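# Twist a salt mill's head one full turn clockwise

## Task

A salt mill with nothing inside sits unattached on the table. Four little claws rising from its body grip around the lower edge of its head, and a stripe on the body is aligned with a line marked on the head's top. Rotate the head by four quarter turns (one full turn) clockwise as viewed from above, measured relative to the body; complete revolutions are counted. It is done only if the mill finishes standing upright on the table, is no longer moving at the end, and stays that way without the robot holding it. Release the mill and pull the hand away afterwards. Nothing may be pushed or knocked off the table.

## Robot and tools

Robot: a humanoid upper body on a stand past the table's -x edge, facing about +x. Only the right arm (7 joints) and its right hand move. The hand has a thumb and two fingers (index and middle).

Scene frame: the origin lies in the table-top plane, roughly beneath the pelvis; z = 0 is the table top and +z is up; +x runs across the table away from the robot; the robot's right side is toward -y. The table's near edge is at x = 0.18 m. The right shoulder sits about 0.28 m above the pelvis (which is 0.01 to 0.14 m above the table), 0.14 m toward -y and 0.06 m toward +x; the hand point cannot get more than 0.54 m from it. The body may be slightly rotated or tilted.

Hand point: a spot fixed to the palm, 0.06 m out from the palm face, where thumb tip and both fingertips meet in a pinch. Its own axes: +y points out of the palm (the thumb side, where a held object must be), +z along straightened fingers, +x across the palm from the index toward the middle finger. With a flat hand the fingertips reach 0.095 m past the point along +z and the thumb tip 0.035 m along +y. For a grasp from above, orient the hand so +y faces down. The wrist camera and its clamp sit on the index side and can collide with objects.

execute_actions(actions): a list of actions run one after another; an empty list only returns state and images. Each action is a table of up to 15 rows; each row lasts one control step (1/30 s), and if fewer than 15 rows are given the final row is repeated to fill 15 steps (0.5 s per action). A row is 13 numbers, each in [-1, 1], for this single arm: dx, dy, dz, rx, ry, rz, thumb_0, thumb_1, thumb_2, middle_0, middle_1, index_0, index_1. Optionally 7 more numbers in [0, 1] follow: stiffness multipliers for the arm joints in Joint-positions order, which persist until changed.

Arm part (first six numbers): an offset, not a pose, expressed in the hand point's own axes and measured from the hand point's measured pose at the start of that action (for a call's first action, the last pose reported in this scene). Every row refers to that same start, not to the previous row. Scale: 1.0 equals 0.6 m for dx, dy, dz and 180 degrees for the rotation; rx, ry, rz form a single rotation vector. Each step, the commanded pose is clamped to within 70 mm and 16 degrees of the measured pose, then reached by damped inverse kinematics, favouring position over orientation. Big moves may take several actions; afterwards the arm only finishes up to the clamped pose, so send the remainder next. The arm lags its command and coasts briefly; chained actions each start before the previous is caught up, so sequences undershoot. Joint speed is capped at 2.4 rad/s.

Hand part (last seven numbers): absolute goal angles, scaled linearly between each hinge's limits. thumb_0 rotates the whole thumb (+60 deg at +1 toward the middle finger's side, -60 deg at -1 toward the index side) and closes nothing. For the other six, +1 is open and -1 is closed: thumb_1 (+35 to -60 deg, straight at +0.26) and thumb_2 (0 to -100 deg) curl the thumb toward the fingers; each finger's _0 (0 to +90 deg) bends at the knuckle, _1 (0 to +100 deg) bends the tip link. Motors act like soft springs: force on an object rises with how far the goal lies past the contact. A jump in goal moves a free hinge at top speed. A free hinge ignores goal changes smaller than about 0.06-0.07 (0.17 for thumb_0) and stops about that much short. To keep a grip unchanged, repeat hand_goal; repeating hand_position may loosen it; opening past hand_position releases.

zoom_image(camera, region): camera is cam_high, cam_low (504x504) or cam_wrist (616x616, fisheye); region is [x0, y0, x1, y1] in pixels from the top-left, no larger than 504 by 504. It returns a sharper crop of that camera's latest image.

finished_scene(scene): ends the given scene (integer 1 or 2) after the last command has been held, and reports success; it cannot be reversed. Replying without any tool call also ends things.

Results: end_effector_position (m) and end_effector_quat_wxyz in the scene frame (less accurate at long reach); per-step positions, with HELD where part of a row was held back; "Hand target" is the pose the controller now drives toward; "pose unreachable" means the clearance check altered or blocked the command; hand_goal, hand_position and hand_torque_nm (positive toward -1) list the seven hand motors in command order; Joint positions; camera images and any changed calibration. Joint limits (rad): shoulder pitch -1.600..0.500, shoulder roll -1.600..0.000, shoulder yaw -1.300..1.300, elbow -1.047..2.094, wrist roll and wrist pitch and wrist yaw -1.972..1.972, -1.614..1.614, -1.614..1.614 respectively.

Avoid: contact torque reaching a joint's load limit (23.5 N m for shoulder and elbow joints and wrist roll, 4.7 N m for wrist pitch and yaw, carried weight included) stops the arm for 10 s and drops the rest of the call. Holding loads heats motors; MOTOR HOT appears from 90 C, and at 120 C an OVER-TEMPERATURE FAULT makes the arm and hand go limp. Do not drop, slip, slam or hit things hard, do not shove the mill or tip it over, and never let anything leave the table. The robot keeps its last command while the model is thinking. Work quickly and smoothly.

Each tool is called after "Emit:" by a JSON object that holds its "name" and its "arguments", one argument or row to a line.

## Session

Emit:
{"name": "execute_actions", "arguments": {
  "actions": []
}}

Scene clock: 0.00 s.
end_effector_position=(+0.2476, -0.3456, +0.2497) hand_goal=(+0.000, +0.263, +1.000, +1.000, +1.000, +1.000, +1.000) hand_position=(+0.000, +0.263, +1.000, +1.000, +1.000, +1.000, +1.000) hand_torque_nm=(+0.00, +0.00, +0.00, +0.00, +0.00, +0.00, +0.00) end_effector_quat_wxyz=(+0.303, -0.368, +0.678, -0.560)
Joint positions: [ 0.107 -0.889 -0.875 -0.752 -0.871  0.604  1.099]
Joint velocities: [0.    0.003 0.012 0.005 0.003 0.    0.   ]
Hand target: +0.248, -0.346, +0.250; +0.303, -0.368, +0.678, -0.560
Joint stiffness scale: [1. 1. 1. 1. 1. 1. 1.]

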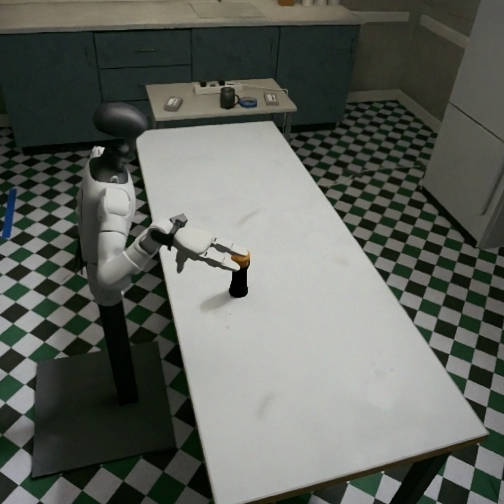

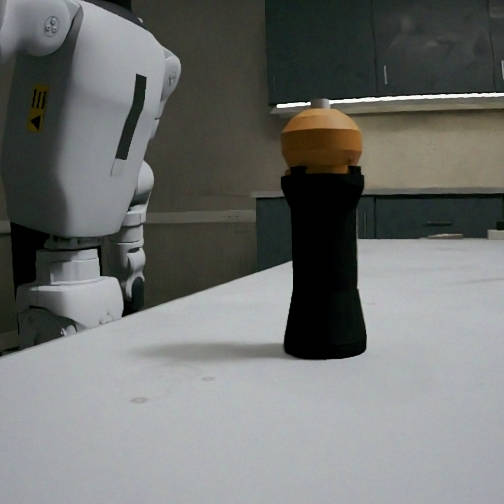

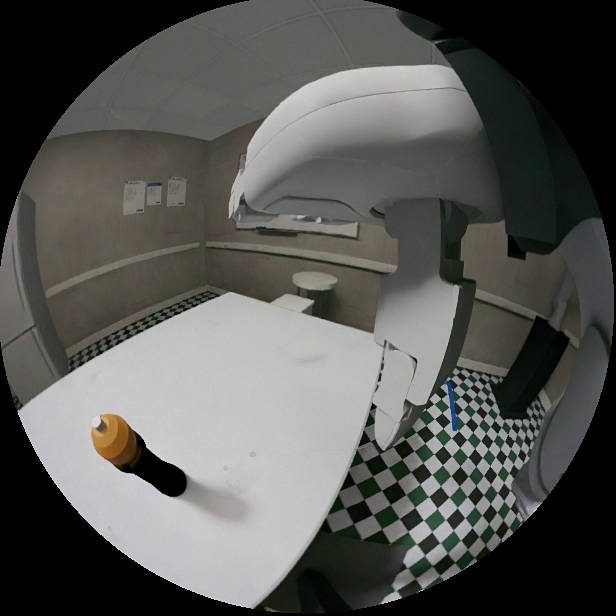

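Emit:
{"name": "zoom_image", "arguments": {
  "camera": "cam_high",
  "region": [190, 210, 290, 310]
}}

Emit:
{"name": "zoom_image", "arguments": {
  "camera": "cam_low",
  "region": [260, 80, 400, 220]
}}

Emit:
{"name": "zoom_image", "arguments": {
  "camera": "cam_wrist",
  "region": [60, 390, 200, 530]
}}

Region (190, 210, 290, 310) of cam_high's 504x504 image, scaled by 5.040, with more detail than that image has.

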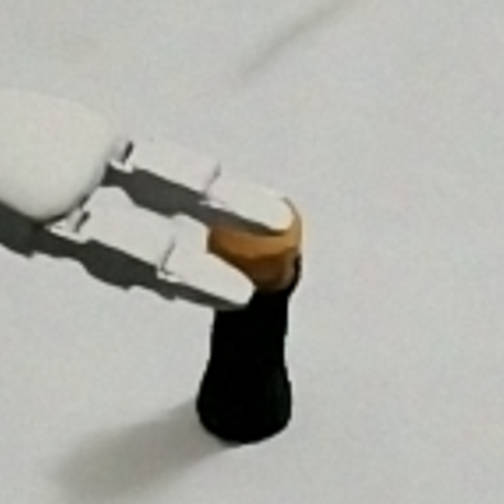

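Region (260, 80, 400, 220) of cam_low's 504x504 image, scaled by 3.600, with more detail than that image has.

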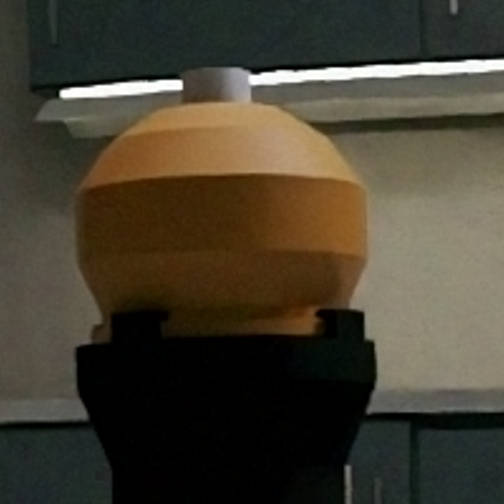

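Region (60, 390, 200, 530) of cam_wrist's 616x616 image, scaled by 3.600, with more detail than that image has.

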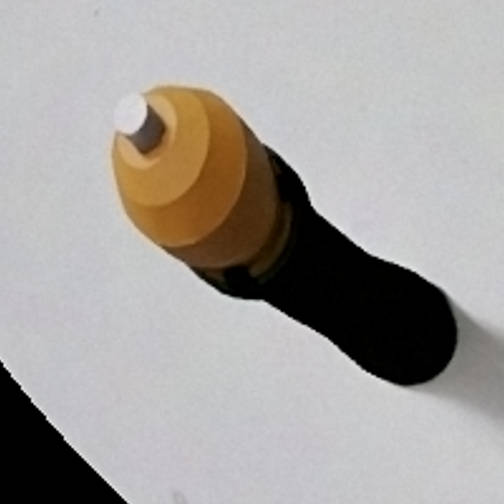

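Emit:
{"name": "zoom_image", "arguments": {
  "camera": "cam_low",
  "region": [260, 160, 400, 370]
}}

Region (260, 160, 400, 370) of cam_low's 504x504 image, scaled by 2.400, with more detail than that image has.

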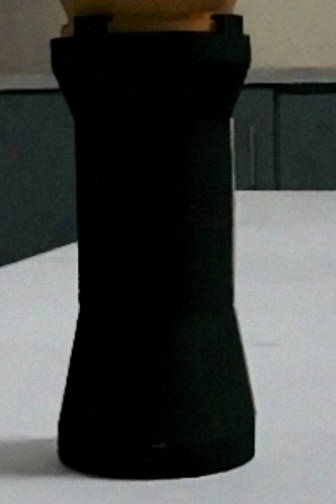

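Emit:
{"name": "execute_actions", "arguments": {
  "actions": [
    [[-0.04,-0.005,0.005,0.006,-0.035,-0.003,0,0.263,1,1,1,1,1],[-0.08,-0.01,0.01,0.011,-0.07,-0.007,0,0.263,1,1,1,1,1],[-0.12,-0.015,0.015,0.017,-0.105,-0.01,0,0.263,1,1,1,1,1],[-0.16,-0.02,0.02,0.022,-0.14,-0.013,0,0.263,1,1,1,1,1],[-0.2,-0.025,0.025,0.028,-0.175,-0.017,0,0.263,1,1,1,1,1],[-0.24,-0.03,0.03,0.033,-0.21,-0.02,0,0.263,1,1,1,1,1],[-0.28,-0.035,0.035,0.039,-0.245,-0.023,0,0.263,1,1,1,1,1],[-0.32,-0.04,0.04,0.044,-0.28,-0.026,0,0.263,1,1,1,1,1],[-0.36,-0.044,0.044,0.05,-0.315,-0.03,0,0.263,1,1,1,1,1],[-0.382,-0.044,0.047,0.055,-0.35,-0.033,0,0.263,1,1,1,1,1]]
  ]
}}

Scene clock: 96.10 s.
end_effector_position=(+0.3429, -0.2015, +0.2780) hand_goal=(+0.000, +0.263, +1.000, +1.000, +1.000, +1.000, +1.000) hand_position=(+0.000, +0.263, +1.000, +1.000, +1.000, +1.000, +1.000) hand_torque_nm=(+0.00, +0.00, +0.00, +0.00, +0.00, +0.00, +0.00) end_effector_quat_wxyz=(+0.552, -0.560, +0.438, -0.436)
Joint positions: [-0.368 -0.972 -0.433 -0.683 -0.5    0.278  0.816]
Joint velocities: [-1.246 -0.06   1.282  1.216  0.658 -1.44  -1.079]
Hand target: +0.367, -0.177, +0.279; +0.593, -0.582, +0.384, -0.402
Off the commanded pose: 0.065 m, 16 deg; position and orientation clipped at the last step of the last action.
Joint stiffness scale: [1. 1. 1. 1. 1. 1. 1.]
Step readings (end_effector_position):
0: (+0.2476, -0.3456, +0.2497)
1: (+0.2476, -0.3456, +0.2497)
2: (+0.2477, -0.3455, +0.2497)
4: (+0.2567, -0.3353, +0.2504)
8: (+0.2905, -0.2806, +0.2623)
15: end_effector_position above
camera_calibration (this result's frames):
cam_wrist: T_world_to_cam=[[-0.273266, -0.9616, -0.0255103, -0.0806439], [-0.258093, 0.0988402, -0.961051, 0.399621], [0.926668, -0.256038, -0.275192, -0.184672], [0, 0, 0, 1]] pos_world=[0.252232, -0.164329, 0.331178]

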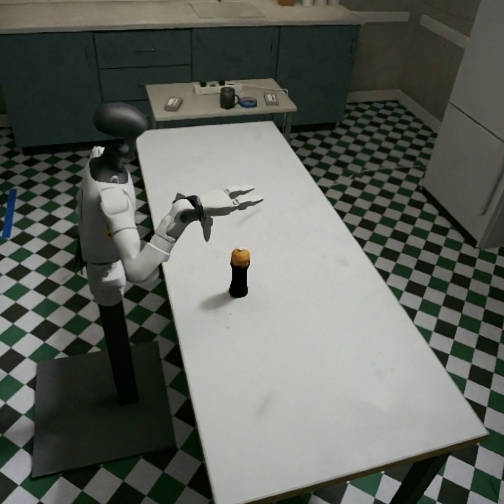

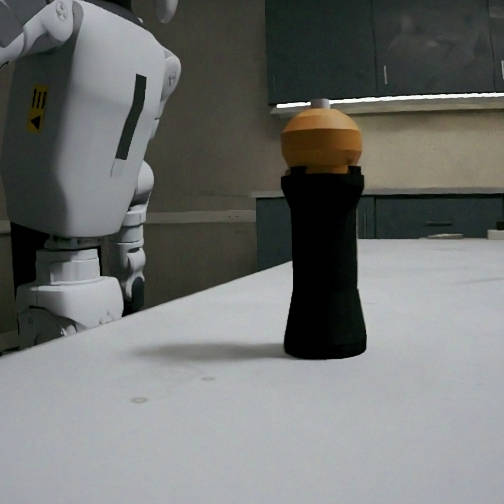

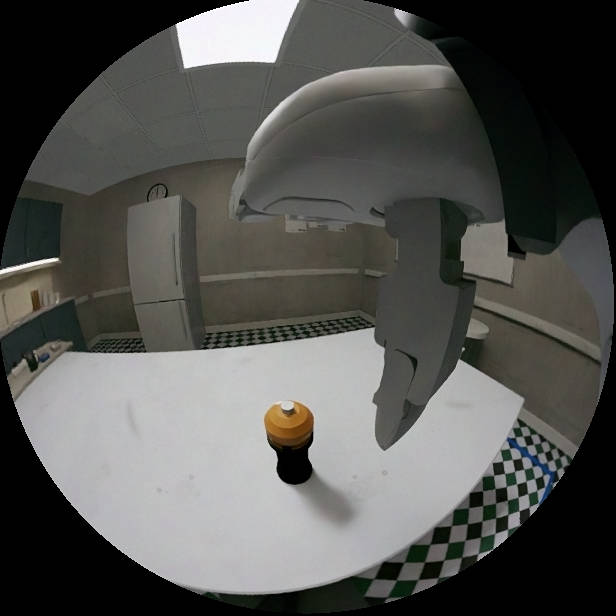

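Emit:
{"name": "execute_actions", "arguments": {
  "actions": []
}}

Scene clock: 103.30 s.
end_effector_position=(+0.3667, -0.1781, +0.2783) hand_goal=(+0.000, +0.263, +1.000, +1.000, +1.000, +1.000, +1.000) hand_position=(+0.000, +0.263, +1.000, +1.000, +1.000, +1.000, +1.000) hand_torque_nm=(+0.00, +0.00, +0.00, +0.00, +0.00, +0.00, +0.00) end_effector_quat_wxyz=(+0.592, -0.582, +0.385, -0.403)
Joint positions: [-0.491 -0.975 -0.298 -0.53  -0.448  0.122  0.704]
Joint velocities: [-0.008  0.008 -0.021  0.    -0.003  0.     0.   ]
Hand target: +0.367, -0.177, +0.279; +0.593, -0.582, +0.384, -0.402
Off the commanded pose: 0.035 m, 8 deg; position and orientation clipped at the last step of the last action.
Joint stiffness scale: [1. 1. 1. 1. 1. 1. 1.]
camera_calibration (this result's frames):
cam_wrist: T_world_to_cam=[[-0.127762, -0.991135, -0.0364333, -0.10716], [-0.234125, 0.0658352, -0.969975, 0.391526], [0.963775, -0.115396, -0.240461, -0.198848], [0, 0, 0, 1]] pos_world=[0.26962, -0.154932, 0.328052]

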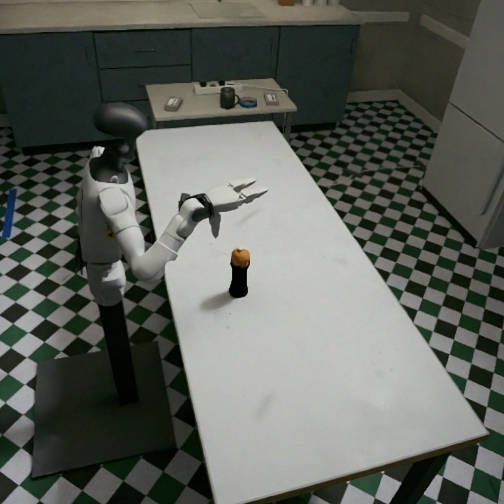

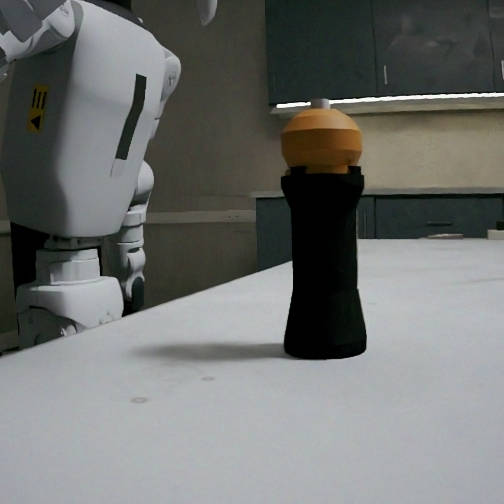

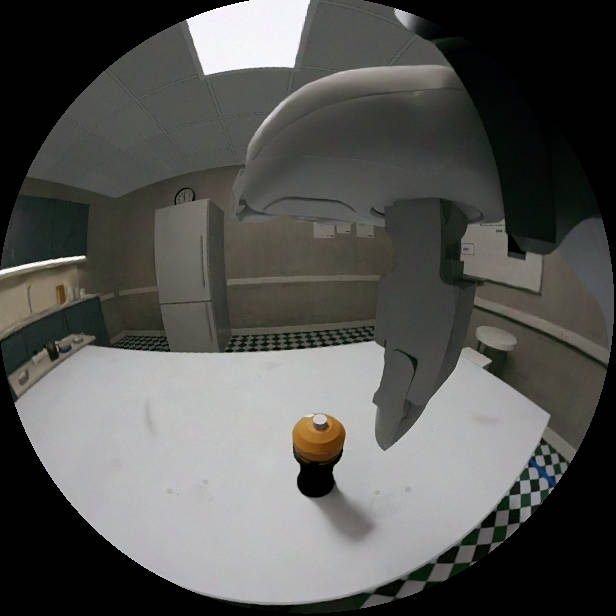

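Emit:
{"name": "zoom_image", "arguments": {
  "camera": "cam_wrist",
  "region": [270, 390, 420, 510]
}}

Region (270, 390, 420, 510) of cam_wrist's 616x616 image, scaled by 3.360, with more detail than that image has; it fills the top 403 rows of this view, and the rest is white.

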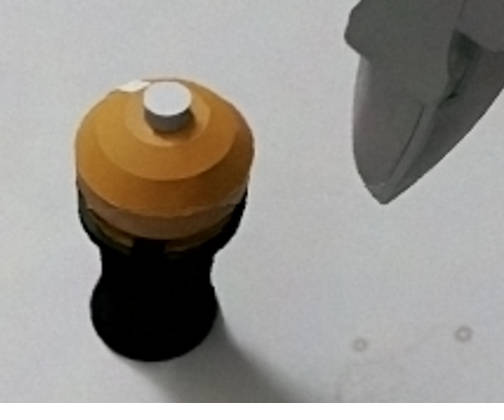

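Emit:
{"name": "execute_actions", "arguments": {
  "actions": [
    [[0.003,0.01,0.012,0,-0.04,0,0,0.263,1,0.6,0.8,0.6,0.8],[0.005,0.02,0.024,0,-0.08,0,0,0.263,1,0.5,0.7,0.5,0.7],[0.008,0.03,0.038,0,-0.12,0,0,0.263,1,0.4,0.6,0.4,0.6],[0.008,0.03,0.038,0,-0.16,0,0,0.263,1,0.3,0.6,0.3,0.6],[0.008,0.03,0.038,0,-0.2,0,0,0.263,1,0.3,0.6,0.3,0.6],[0.008,0.03,0.038,0,-0.25,0,0,0.263,1,0.3,0.6,0.3,0.6]],
    [[0,0,0,0,0,0,0,0.263,1,0.3,0.6,0.3,0.6]]
  ]
}}

Scene clock: 145.30 s.
end_effector_position=(+0.3865, -0.1767, +0.2660) hand_goal=(+0.000, +0.263, +1.000, +0.300, +0.600, +0.300, +0.600) hand_position=(+0.000, +0.263, +1.000, +0.363, +0.673, +0.363, +0.673) hand_torque_nm=(+0.00, +0.00, +0.00, +0.06, +0.08, +0.06, +0.08) end_effector_quat_wxyz=(+0.661, -0.645, +0.248, -0.293)
Joint positions: [-0.647 -1.054 -0.183  0.087 -0.225 -0.67   0.544]
Joint velocities: [ 0.012 -0.002  0.008 -0.026 -0.012  0.038 -0.007]
Hand target: +0.387, -0.177, +0.266; +0.660, -0.644, +0.249, -0.295
Off the commanded pose: 0.001 m, 0 deg.
Joint stiffness scale: [1. 1. 1. 1. 1. 1. 1.]
Step readings (end_effector_position; steps 1 to 15: 1st action; 16 to 30: 2nd action):
0: (+0.3667, -0.1781, +0.2783)
1: (+0.3668, -0.1780, +0.2785)
2: (+0.3669, -0.1778, +0.2789)
4: (+0.3687, -0.1769, +0.2774)
8: (+0.3802, -0.1764, +0.2635)
15: (+0.3868, -0.1769, +0.2658)
16: (+0.3871, -0.1769, +0.2661)
17: (+0.3874, -0.1769, +0.2659)
19: (+0.3875, -0.1767, +0.2653)
23: (+0.3865, -0.1763, +0.2664)
30: end_effector_position above
camera_calibration (this result's frames):
cam_wrist: T_world_to_cam=[[0.266523, -0.963739, -0.013152, -0.257403], [-0.203091, -0.0428153, -0.978223, 0.35515], [0.942189, 0.26339, -0.207138, -0.154333], [0, 0, 0, 1]] pos_world=[0.286142, -0.192214, 0.312062]

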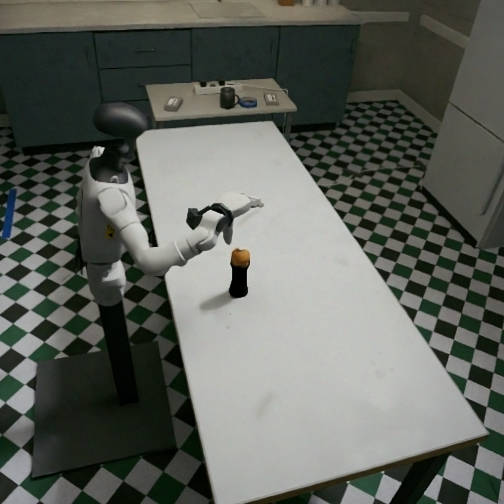

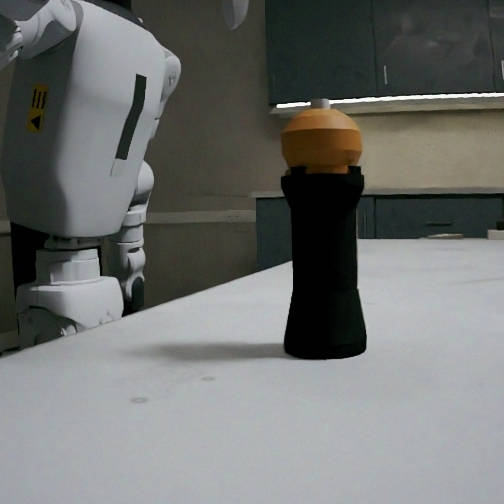

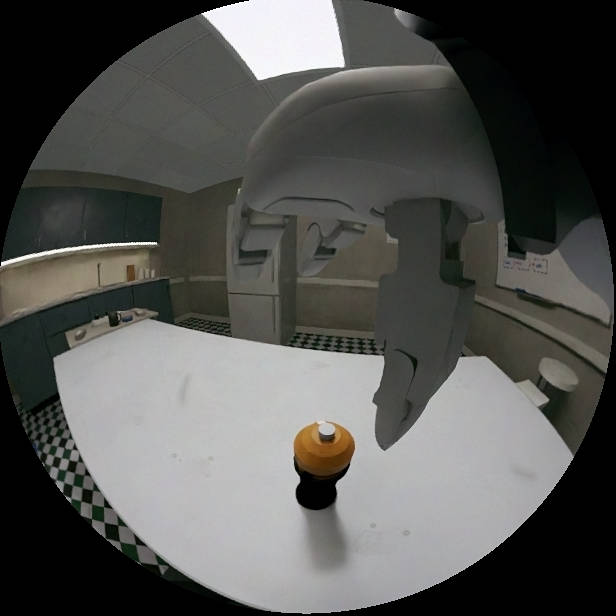

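Emit:
{"name": "execute_actions", "arguments": {
  "actions": [
    [[0,0,0,0,-0.04,0,0,0.263,1,0.3,0.4,0.3,0.4],[0,0,0,0,-0.08,0,0,0.263,1,0.3,0.4,0.3,0.4],[0,0,0,0,-0.12,0,0,0.263,1,0.3,0.4,0.3,0.4],[0,0,0,0,-0.16,0,0,0.263,1,0.3,0.4,0.3,0.4],[0,0,0,0,-0.2,0,0,0.263,1,0.3,0.4,0.3,0.4],[0,0,0,0,-0.25,0,0,0.263,1,0.3,0.4,0.3,0.4],[0,0,0,0,-0.3,0,0,0.263,1,0.3,0.4,0.3,0.4]],
    [[0,0,0,0,-0.05,0,0,0.263,1,0.3,0.4,0.3,0.4]],
    [[0,0,0,0,0,0,0,0.263,1,0.3,0.4,0.3,0.4]]
  ]
}}

Scene clock: 175.00 s.
end_effector_position=(+0.3863, -0.1797, +0.2681) hand_goal=(+0.000, +0.263, +1.000, +0.300, +0.400, +0.300, +0.400) hand_position=(+0.000, +0.263, +1.000, +0.363, +0.473, +0.362, +0.473) hand_torque_nm=(+0.00, +0.00, +0.00, +0.06, +0.08, +0.06, +0.08) end_effector_quat_wxyz=(+0.681, -0.685, +0.124, -0.226)
Joint positions: [-0.938 -1.079  0.003  0.608 -0.12  -1.268  0.599]
Joint velocities: [ 0.     0.    -0.002  0.009 -0.006  0.     0.   ]
Hand target: +0.386, -0.180, +0.268; +0.681, -0.685, +0.124, -0.226
Off the commanded pose: 0.000 m, 0 deg.
Joint stiffness scale: [1. 1. 1. 1. 1. 1. 1.]
Step readings (end_effector_position; steps 1 to 15: 1st action; 16 to 30: 2nd action; 31 to 45: 3rd action):
0: (+0.3865, -0.1766, +0.2661)
1: (+0.3865, -0.1766, +0.2661)
2: (+0.3865, -0.1766, +0.2661)
4: (+0.3865, -0.1768, +0.2653)
8: (+0.3855, -0.1783, +0.2659)
12: (+0.3861, -0.1785, +0.2686) HELD
15: (+0.3860, -0.1786, +0.2682) HELD
16: (+0.3860, -0.1787, +0.2681)
17: (+0.3859, -0.1787, +0.2680)
19: (+0.3859, -0.1792, +0.2673)
23: (+0.3861, -0.1798, +0.2677)
24: (+0.3863, -0.1797, +0.2681) HELD
30: (+0.3863, -0.1797, +0.2681) HELD
31: (+0.3863, -0.1797, +0.2681)
32: (+0.3863, -0.1797, +0.2681)
34: (+0.3863, -0.1797, +0.2681)
38: (+0.3863, -0.1797, +0.2681)
45: end_effector_position above
HELD: steps 12 to 15 and 24 to 30.
pose unreachable: on one or more control steps of this call, first in action 0 (counted from 0), an arm could not follow its commanded pose, so it was not sent that pose on those steps. It may still have moved: this result reports where it is.
cause: the commanded pose would bring two parts of the arm too close to each other (its forearm and another part of the arm, with joints 5 (wrist roll) to 7 (wrist yaw) between them).
camera_calibration (this result's frames):
cam_wrist: T_world_to_cam=[[0.52156, -0.850048, 0.0734382, -0.361537], [-0.111276, -0.153106, -0.981925, 0.302698], [0.845927, 0.503961, -0.174444, -0.0812555], [0, 0, 0, 1]] pos_world=[0.290983, -0.22003, 0.309603]

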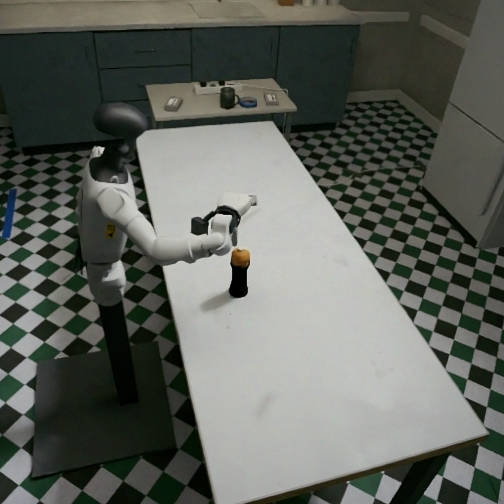

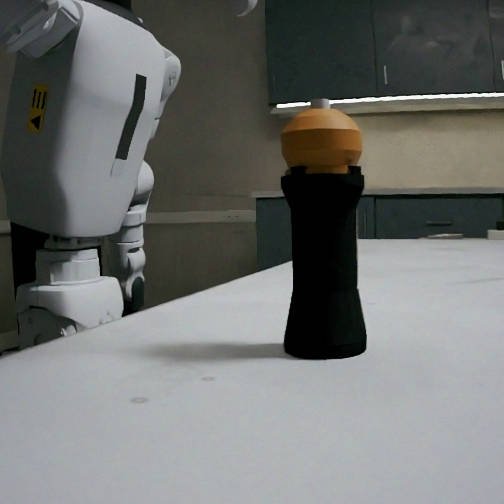

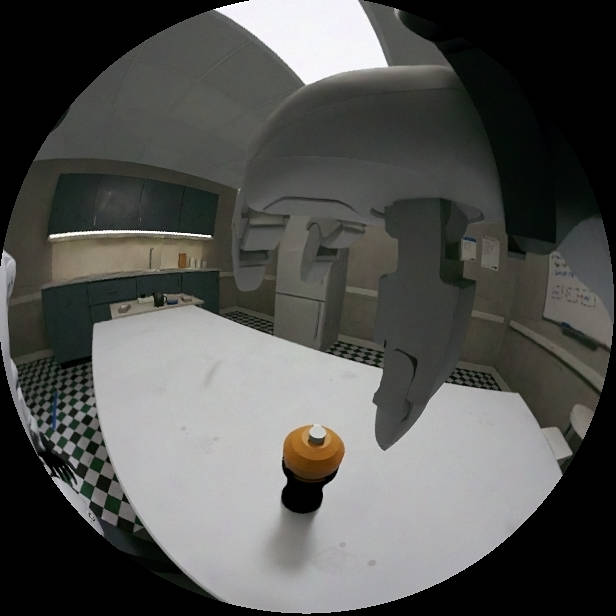

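Emit:
{"name": "execute_actions", "arguments": {
  "actions": [
    [[0,0,0,0,0.04,0,0,0.263,1,0.3,0.4,0.3,0.4],[0,0,0,0,0.08,0,0,0.263,1,0.3,0.4,0.3,0.4],[0,0,0,0,0.12,0,0,0.263,1,0.3,0.4,0.3,0.4],[0,0,0,0,0.16,0,0,0.263,1,0.3,0.4,0.3,0.4],[0,0,0,0,0.2,0,0,0.263,1,0.3,0.4,0.3,0.4],[0,0,0,0,0.24,0,0,0.263,1,0.3,0.4,0.3,0.4],[0,0,0,0,0.28,0,0,0.263,1,0.3,0.4,0.3,0.4],[0,0,0,0,0.32,0,0,0.263,1,0.3,0.4,0.3,0.4],[0,0,0,0,0.36,0,0,0.263,1,0.3,0.4,0.3,0.4],[0,0,0,0,0.4,0,0,0.263,1,0.3,0.4,0.3,0.4],[0,0,0,0,0.44,0,0,0.263,1,0.3,0.4,0.3,0.4],[0,0,0,0,0.48,0,0,0.263,1,0.3,0.4,0.3,0.4]],
    [[0,0,0,0,0.1,0,0,0.263,1,0.3,0.4,0.3,0.4],[0,0,0,0,0.2,0,0,0.263,1,0.3,0.4,0.3,0.4],[0,0,0,0,0.3,0,0,0.263,1,0.3,0.4,0.3,0.4]],
    [[0,0,0,0,0,0,0,0.263,1,0.3,0.4,0.3,0.4]]
  ]
}}

Scene clock: 194.90 s.
end_effector_position=(+0.3817, -0.1800, +0.2715) hand_goal=(+0.000, +0.263, +1.000, +0.300, +0.400, +0.300, +0.400) hand_position=(+0.000, +0.263, +1.000, +0.363, +0.473, +0.362, +0.473) hand_torque_nm=(+0.00, +0.00, +0.00, +0.06, +0.08, +0.06, +0.08) end_effector_quat_wxyz=(+0.585, -0.470, +0.458, -0.477)
Joint positions: [-0.507 -0.896 -0.092 -0.661 -0.718  0.555  0.584]
Joint velocities: [ 0.    -0.005 -0.014 -0.002  0.002 -0.042 -0.003]
Hand target: +0.382, -0.180, +0.271; +0.586, -0.470, +0.459, -0.476
Off the commanded pose: 0.000 m, 0 deg.
Joint stiffness scale: [1. 1. 1. 1. 1. 1. 1.]
Step readings (end_effector_position; steps 1 to 15: 1st action; 16 to 30: 2nd action; 31 to 45: 3rd action):
0: (+0.3863, -0.1797, +0.2681)
1: (+0.3863, -0.1797, +0.2681)
2: (+0.3863, -0.1796, +0.2681)
4: (+0.3862, -0.1786, +0.2690)
8: (+0.3846, -0.1798, +0.2691)
15: (+0.3832, -0.1820, +0.2702)
16: (+0.3830, -0.1820, +0.2701)
17: (+0.3827, -0.1820, +0.2701)
19: (+0.3815, -0.1820, +0.2711)
23: (+0.3811, -0.1833, +0.2750)
30: (+0.3818, -0.1804, +0.2712)
31: (+0.3823, -0.1801, +0.2712)
32: (+0.3826, -0.1796, +0.2712)
34: (+0.3828, -0.1781, +0.2719)
38: (+0.3816, -0.1785, +0.2725)
45: end_effector_position above
camera_calibration (this result's frames):
cam_wrist: T_world_to_cam=[[-0.371909, -0.910705, -0.179722, 0.0391583], [-0.111941, 0.236198, -0.965236, 0.371328], [0.921495, -0.338861, -0.18979, -0.253047], [0, 0, 0, 1]] pos_world=[0.289312, -0.137793, 0.317431]

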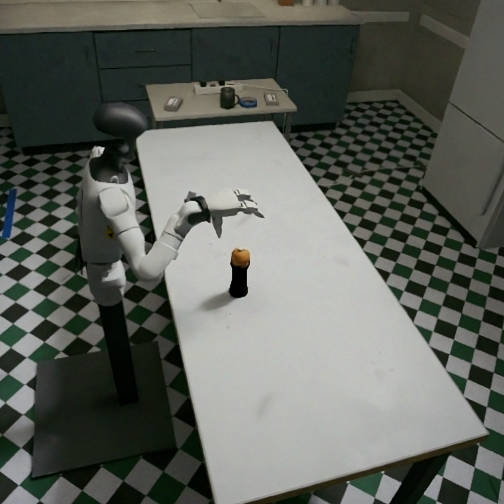

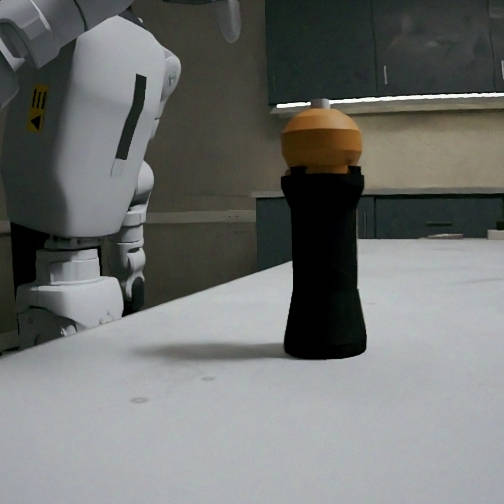

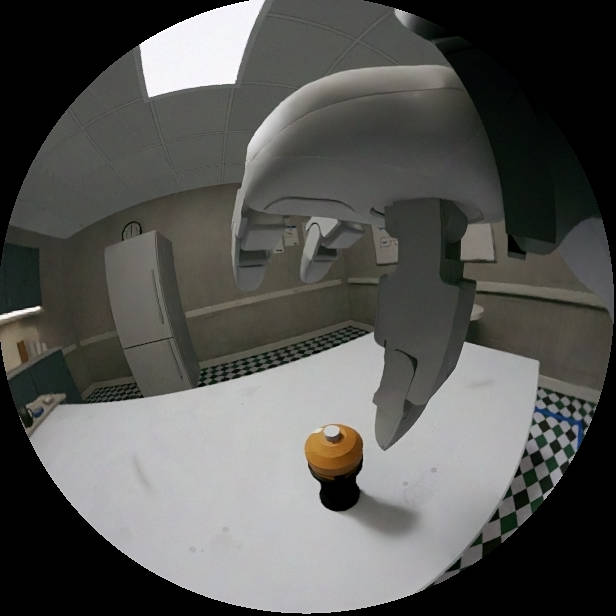

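Emit:
{"name": "execute_actions", "arguments": {
  "actions": [
    [[-0.008,0.006,0.014,-0.01,0.06,-0.012,0,0.263,1,0.3,0.4,0.3,0.4],[-0.008,0.006,0.014,-0.02,0.12,-0.024,0,0.263,1,0.3,0.4,0.3,0.4],[-0.008,0.006,0.014,-0.034,0.204,-0.041,0,0.263,1,0.3,0.4,0.3,0.4]]
  ]
}}

Emit:
{"name": "execute_actions", "arguments": {
  "actions": []
}}

Scene clock: 224.30 s.
end_effector_position=(+0.3899, -0.1710, +0.2707) hand_goal=(+0.000, +0.263, +1.000, +0.300, +0.400, +0.300, +0.400) hand_position=(+0.000, +0.263, +1.000, +0.363, +0.473, +0.362, +0.473) hand_torque_nm=(+0.00, +0.00, +0.00, +0.06, +0.08, +0.06, +0.08) end_effector_quat_wxyz=(+0.486, -0.403, +0.552, -0.545)
Joint positions: [-0.879 -0.876  0.441 -0.588 -1.33   1.14   1.001]
Joint velocities: [-0.881  0.012  1.146  0.672 -1.657  0.916  1.525]
Hand target: +0.391, -0.171, +0.270; +0.454, -0.390, +0.571, -0.562
Off the commanded pose: 0.003 m, 19 deg; orientation clipped at the last step of the last action.
Joint stiffness scale: [1. 1. 1. 1. 1. 1. 1.]
Step readings (end_effector_position):
0: (+0.3817, -0.1801, +0.2717)
1: (+0.3817, -0.1801, +0.2717)
2: (+0.3818, -0.1801, +0.2717)
4: (+0.3836, -0.1803, +0.2701)
8: (+0.3879, -0.1723, +0.2705)
15: end_effector_position above
camera_calibration (this result's frames):
cam_wrist: T_world_to_cam=[[-0.655069, -0.740049, -0.152357, 0.182439], [-0.0976378, 0.282866, -0.954177, 0.36873], [0.749234, -0.610176, -0.257553, -0.218589], [0, 0, 0, 1]] pos_world=[0.319287, -0.102665, 0.323331]

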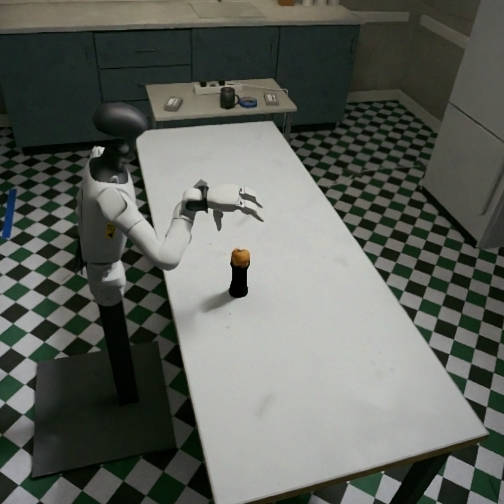

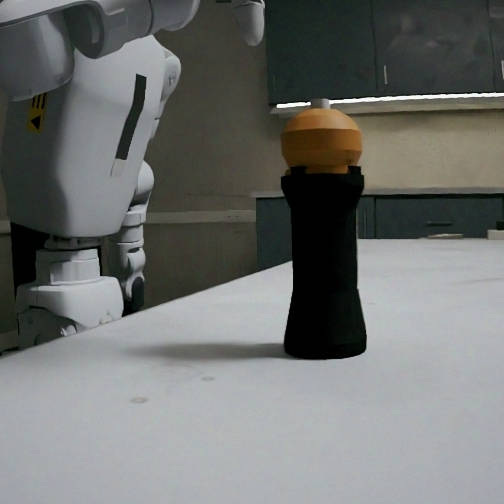

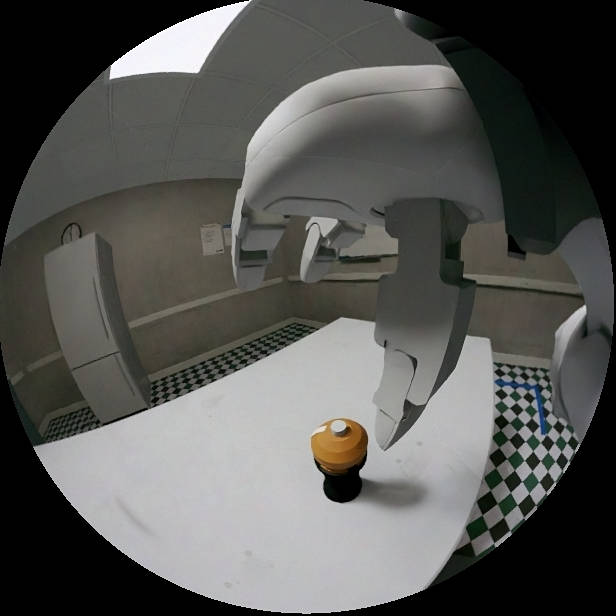

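Scene clock: 224.30 s.
end_effector_position=(+0.3899, -0.1710, +0.2707) hand_goal=(+0.000, +0.263, +1.000, +0.300, +0.400, +0.300, +0.400) hand_position=(+0.000, +0.263, +1.000, +0.363, +0.473, +0.362, +0.473) hand_torque_nm=(+0.00, +0.00, +0.00, +0.06, +0.08, +0.06, +0.08) end_effector_quat_wxyz=(+0.486, -0.403, +0.552, -0.545)
Joint positions: [-0.879 -0.876  0.441 -0.588 -1.33   1.14   1.001]
Joint velocities: [-0.881  0.012  1.146  0.672 -1.657  0.916  1.525]
Hand target: +0.391, -0.171, +0.270; +0.454, -0.390, +0.571, -0.562
Off the commanded pose: 0.003 m, 19 deg; orientation clipped at the last step of the last action.
Joint stiffness scale: [1. 1. 1. 1. 1. 1. 1.]
camera_calibration (this result's frames):
cam_wrist: T_world_to_cam=[[-0.655069, -0.740049, -0.152357, 0.182439], [-0.0976378, 0.282866, -0.954177, 0.36873], [0.749234, -0.610176, -0.257553, -0.218589], [0, 0, 0, 1]] pos_world=[0.319287, -0.102665, 0.323331]

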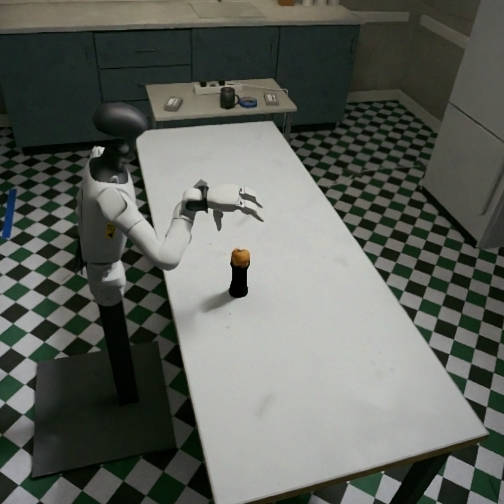

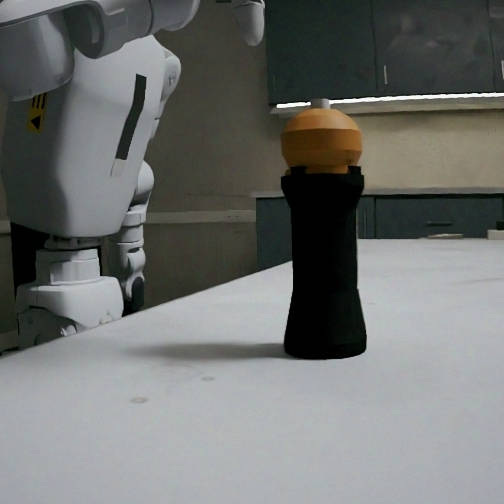

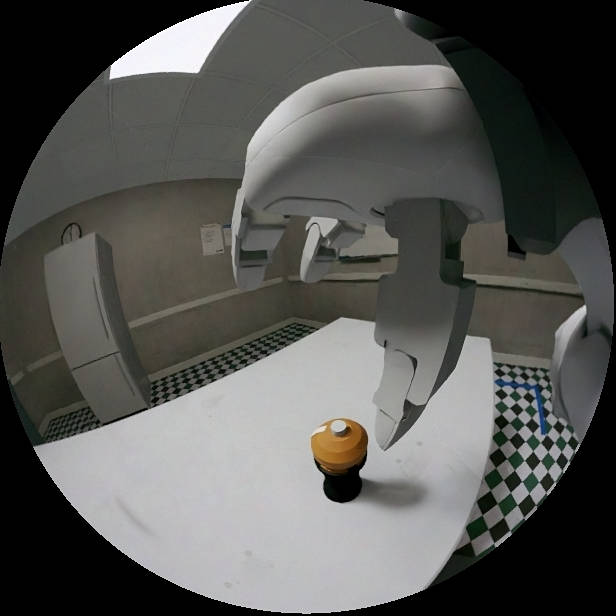

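Emit:
{"name": "execute_actions", "arguments": {
  "actions": [
    [[-0.005,0,0.004,-0.01,-0.05,-0.005,0,0.263,1,0.3,0.4,0.3,0.4],[-0.01,0,0.008,-0.02,-0.12,-0.008,0,0.263,1,0.3,0.4,0.3,0.4],[-0.015,0,0.012,-0.03,-0.22,-0.012,0,0.263,1,0.3,0.4,0.3,0.4],[-0.024,0.003,0.017,-0.036,-0.344,-0.017,0,0.263,1,0.3,0.4,0.3,0.4]]
  ]
}}

Scene clock: 246.30 s.
end_effector_position=(+0.3995, -0.1534, +0.2746) hand_goal=(+0.000, +0.263, +1.000, +0.300, +0.400, +0.300, +0.400) hand_position=(+0.000, +0.263, +1.000, +0.362, +0.473, +0.362, +0.473) hand_torque_nm=(+0.00, +0.00, +0.00, +0.06, +0.08, +0.06, +0.08) end_effector_quat_wxyz=(+0.538, -0.521, +0.454, -0.482)
Joint positions: [-0.808 -0.975  0.249 -0.579 -0.807  0.723  0.702]
Joint velocities: [ 0.703 -0.454 -1.177  0.038  1.723 -1.739 -0.898]
Hand target: +0.398, -0.154, +0.277; +0.567, -0.549, +0.418, -0.451
Off the commanded pose: 0.007 m, 43 deg; orientation clipped at the last step of the last action.
Joint stiffness scale: [1. 1. 1. 1. 1. 1. 1.]
Step readings (end_effector_position):
0: (+0.3904, -0.1712, +0.2707)
1: (+0.3904, -0.1712, +0.2707)
2: (+0.3905, -0.1712, +0.2707)
4: (+0.3916, -0.1698, +0.2709)
8: (+0.4001, -0.1569, +0.2723)
15: end_effector_position above
camera_calibration (this result's frames):
cam_wrist: T_world_to_cam=[[-0.380339, -0.92378, -0.0444252, 0.0348006], [-0.190788, 0.125372, -0.973592, 0.386852], [0.904954, -0.361819, -0.22393, -0.247392], [0, 0, 0, 1]] pos_world=[0.310921, -0.105864, 0.322784]

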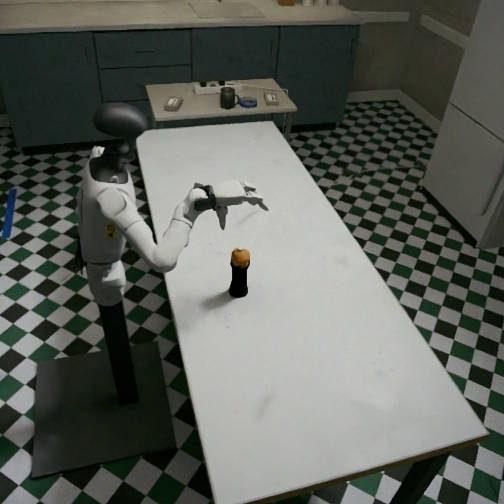

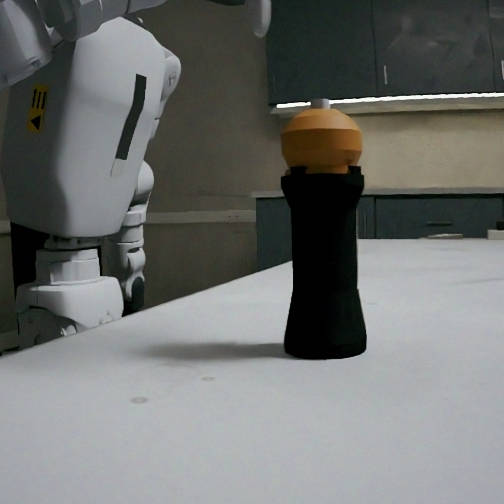

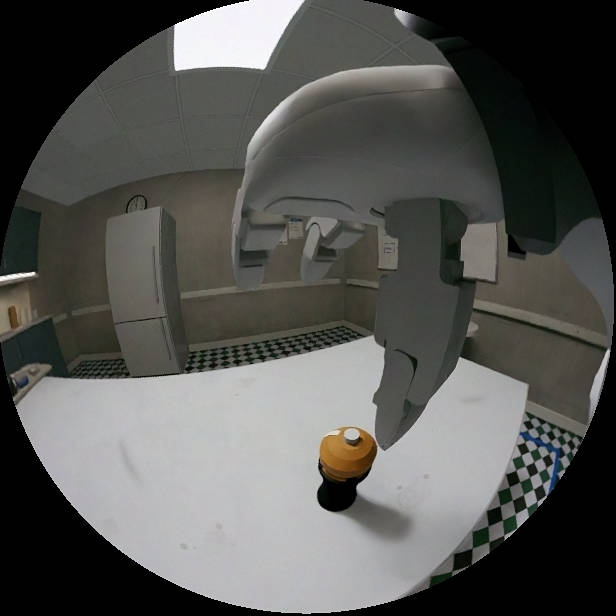

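Emit:
{"name": "execute_actions", "arguments": {
  "actions": [
    [[0.01,0.008,0.005,-0.014,-0.24,0.004,0,0.5,1,0.3,0.4,0.3,0.4]]
  ]
}}

Scene clock: 266.43 s.
end_effector_position=(+0.3973, -0.1625, +0.2733) hand_goal=(+0.000, +0.500, +1.000, +0.300, +0.400, +0.300, +0.400) hand_position=(+0.000, +0.416, +1.000, +0.362, +0.473, +0.362, +0.473) hand_torque_nm=(+0.00, -0.09, +0.00, +0.06, +0.08, +0.06, +0.08) end_effector_quat_wxyz=(+0.640, -0.630, +0.294, -0.326)
Joint positions: [-0.676 -1.134 -0.042 -0.092 -0.242 -0.326  0.457]
Joint velocities: [-0.433 -0.115  0.164  1.585  0.52  -2.166 -0.057]
Hand target: +0.398, -0.161, +0.276; +0.658, -0.646, +0.254, -0.293
Off the commanded pose: 0.008 m, 13 deg.
Joint stiffness scale: [1. 1. 1. 1. 1. 1. 1.]
Step readings (end_effector_position):
0: (+0.3978, -0.1534, +0.2775)
1: (+0.3978, -0.1534, +0.2775)
2: (+0.3978, -0.1533, +0.2775)
4: (+0.3982, -0.1527, +0.2771)
8: (+0.3983, -0.1570, +0.2749)
15: end_effector_position above
camera_calibration (this result's frames):
cam_wrist: T_world_to_cam=[[0.146095, -0.98906, -0.0203915, -0.200877], [-0.22627, -0.0133421, -0.973973, 0.377926], [0.963046, 0.146907, -0.225744, -0.188861], [0, 0, 0, 1]] pos_world=[0.296743, -0.165892, 0.32136]

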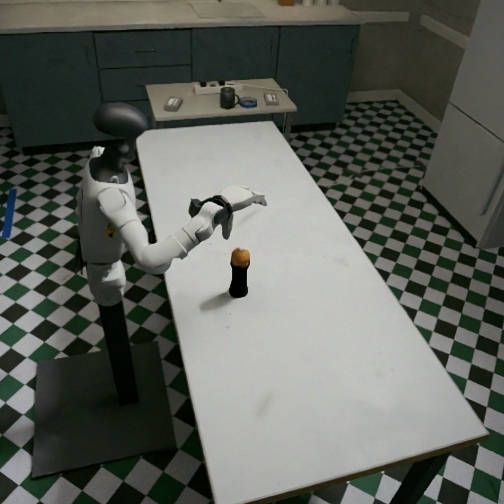

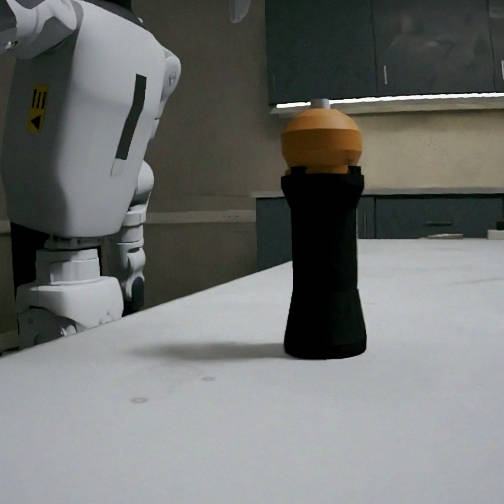

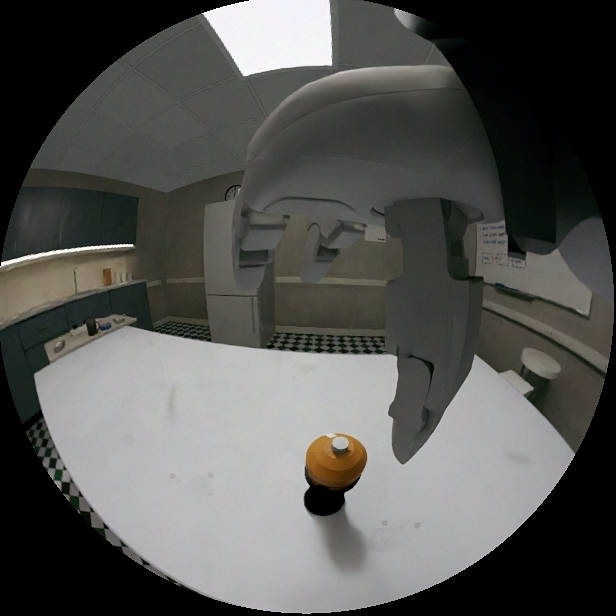

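Emit:
{"name": "execute_actions", "arguments": {
  "actions": [
    [[0.001,0.02,0.011,-0.01,-0.067,0.011,0,0.7,1,0.1,0.4,0.1,0.4],[0.001,0.03,0.011,-0.01,-0.067,0.011,0,0.7,1,0,0.4,0,0.4],[0.001,0.039,0.011,-0.01,-0.067,0.011,0,0.7,1,-0.05,0.35,-0.05,0.35]]
  ]
}}

Scene clock: 283.37 s.
end_effector_position=(+0.4043, -0.1584, +0.2518) hand_goal=(+0.000, +0.700, +1.000, -0.050, +0.350, -0.050, +0.350) hand_position=(+0.000, +0.606, +1.000, +0.017, +0.424, +0.017, +0.424) hand_torque_nm=(+0.00, -0.10, +0.00, +0.07, +0.08, +0.07, +0.08) end_effector_quat_wxyz=(+0.665, -0.665, +0.237, -0.245)
Joint positions: [-0.847 -1.081  0.1    0.312 -0.2   -0.782  0.455]
Joint velocities: [-0.009  0.008 -0.009  0.025 -0.002 -0.032  0.   ]
Hand target: +0.404, -0.159, +0.251; +0.664, -0.665, +0.238, -0.244
Off the commanded pose: 0.002 m, 1 deg.
Joint stiffness scale: [1. 1. 1. 1. 1. 1. 1.]
Step readings (end_effector_position):
0: (+0.3982, -0.1617, +0.2752)
1: (+0.3982, -0.1617, +0.2753)
2: (+0.3983, -0.1616, +0.2754)
4: (+0.3999, -0.1616, +0.2732)
8: (+0.4015, -0.1593, +0.2496)
15: end_effector_position above
camera_calibration (this result's frames):
cam_wrist: T_world_to_cam=[[0.351075, -0.93593, -0.0279639, -0.270764], [-0.253456, -0.0662388, -0.965076, 0.358984], [0.901391, 0.345902, -0.260472, -0.135863], [0, 0, 0, 1]] pos_world=[0.308511, -0.182642, 0.303487]

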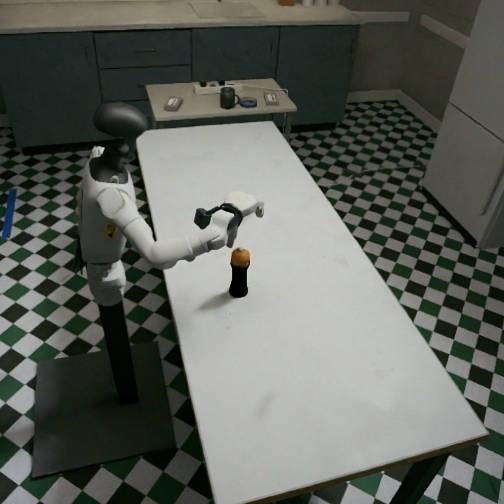

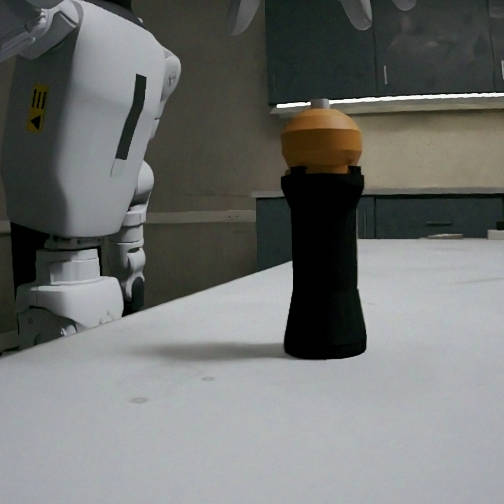

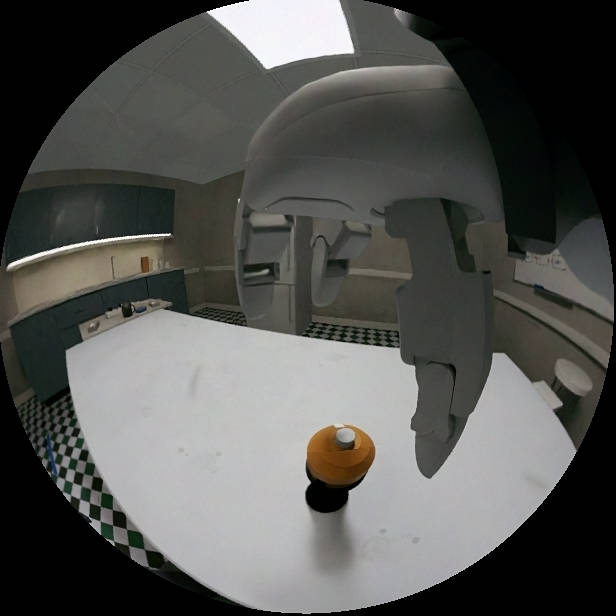

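Emit:
{"name": "execute_actions", "arguments": {
  "actions": [
    [[0,0.0,0.017,0,0,0,0,0.7,1,0.05,0.35,0.05,0.35],[0,0.015,0.017,0,0,0,0,0.7,1,0.05,0.35,0.05,0.35],[0,0.03,0.017,0,0,0,0,0.7,1,0.05,0.35,0.05,0.35],[0,0.045,0.017,0,0,0,0,0.7,1,0.05,0.35,0.05,0.35],[0,0.06,0.017,0,0,0,0,0.7,1,0.05,0.35,0.05,0.35],[0,0.075,0.017,0,0,0,0,0.7,1,0.05,0.35,0.05,0.35],[0,0.087,0.017,0,0,0,0,0.7,1,0.05,0.35,0.05,0.35]]
  ]
}}

Scene clock: 312.97 s.
end_effector_position=(+0.4096, -0.1503, +0.1963) hand_goal=(+0.000, +0.700, +1.000, +0.050, +0.350, +0.050, +0.350) hand_position=(+0.000, +0.612, +1.000, +0.017, +0.424, +0.017, +0.424) hand_torque_nm=(+0.00, -0.09, +0.00, -0.03, +0.08, -0.03, +0.08) end_effector_quat_wxyz=(+0.664, -0.665, +0.245, -0.239)
Joint positions: [-0.782 -0.965  0.14   0.398 -0.423 -0.85   0.257]
Joint velocities: [-0.201 -0.002 -0.087  0.    -0.006 -0.051 -0.105]
Hand target: +0.411, -0.151, +0.200; +0.666, -0.663, +0.240, -0.244
Off the commanded pose: 0.004 m, 1 deg.
Joint stiffness scale: [1. 1. 1. 1. 1. 1. 1.]
Step readings (end_effector_position):
0: (+0.4044, -0.1587, +0.2516)
1: (+0.4044, -0.1587, +0.2516)
2: (+0.4045, -0.1587, +0.2516)
4: (+0.4089, -0.1555, +0.2514)
8: (+0.4092, -0.1483, +0.2256)
15: end_effector_position above
camera_calibration (this result's frames):
cam_wrist: T_world_to_cam=[[0.347891, -0.936701, -0.0395317, -0.26319], [-0.271051, -0.0601248, -0.960685, 0.314613], [0.897498, 0.344929, -0.274811, -0.153686], [0, 0, 0, 1]] pos_world=[0.314771, -0.174603, 0.249605]

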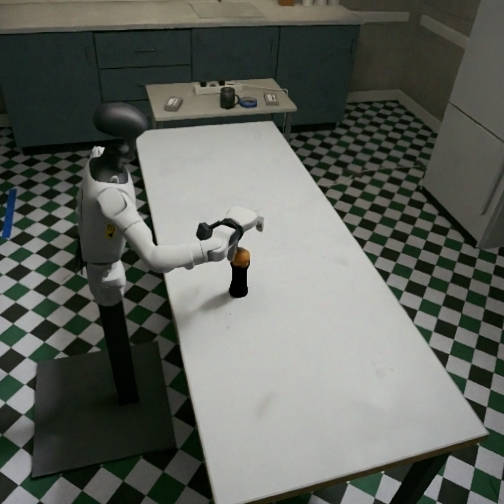

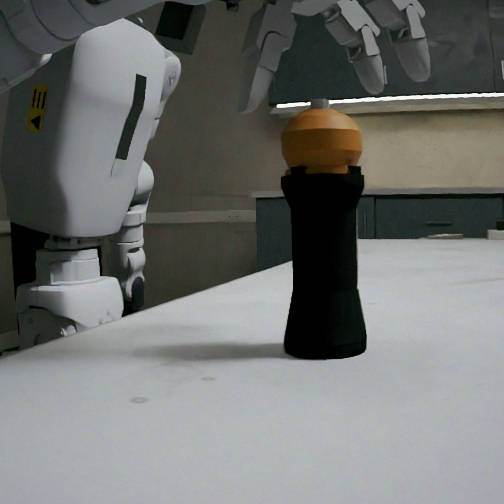

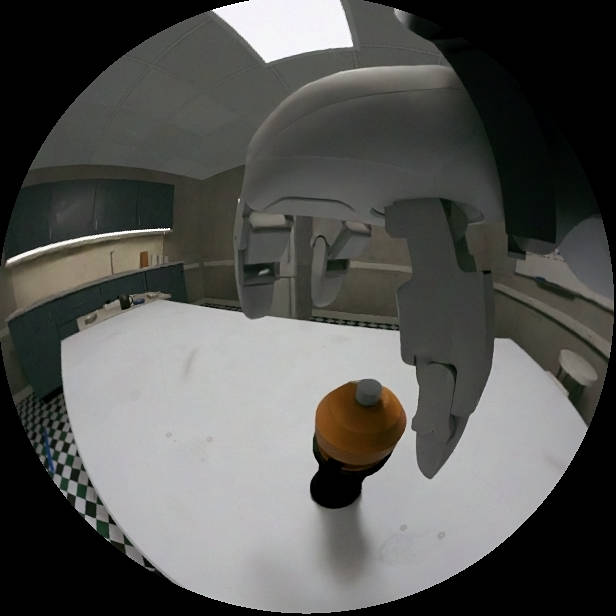

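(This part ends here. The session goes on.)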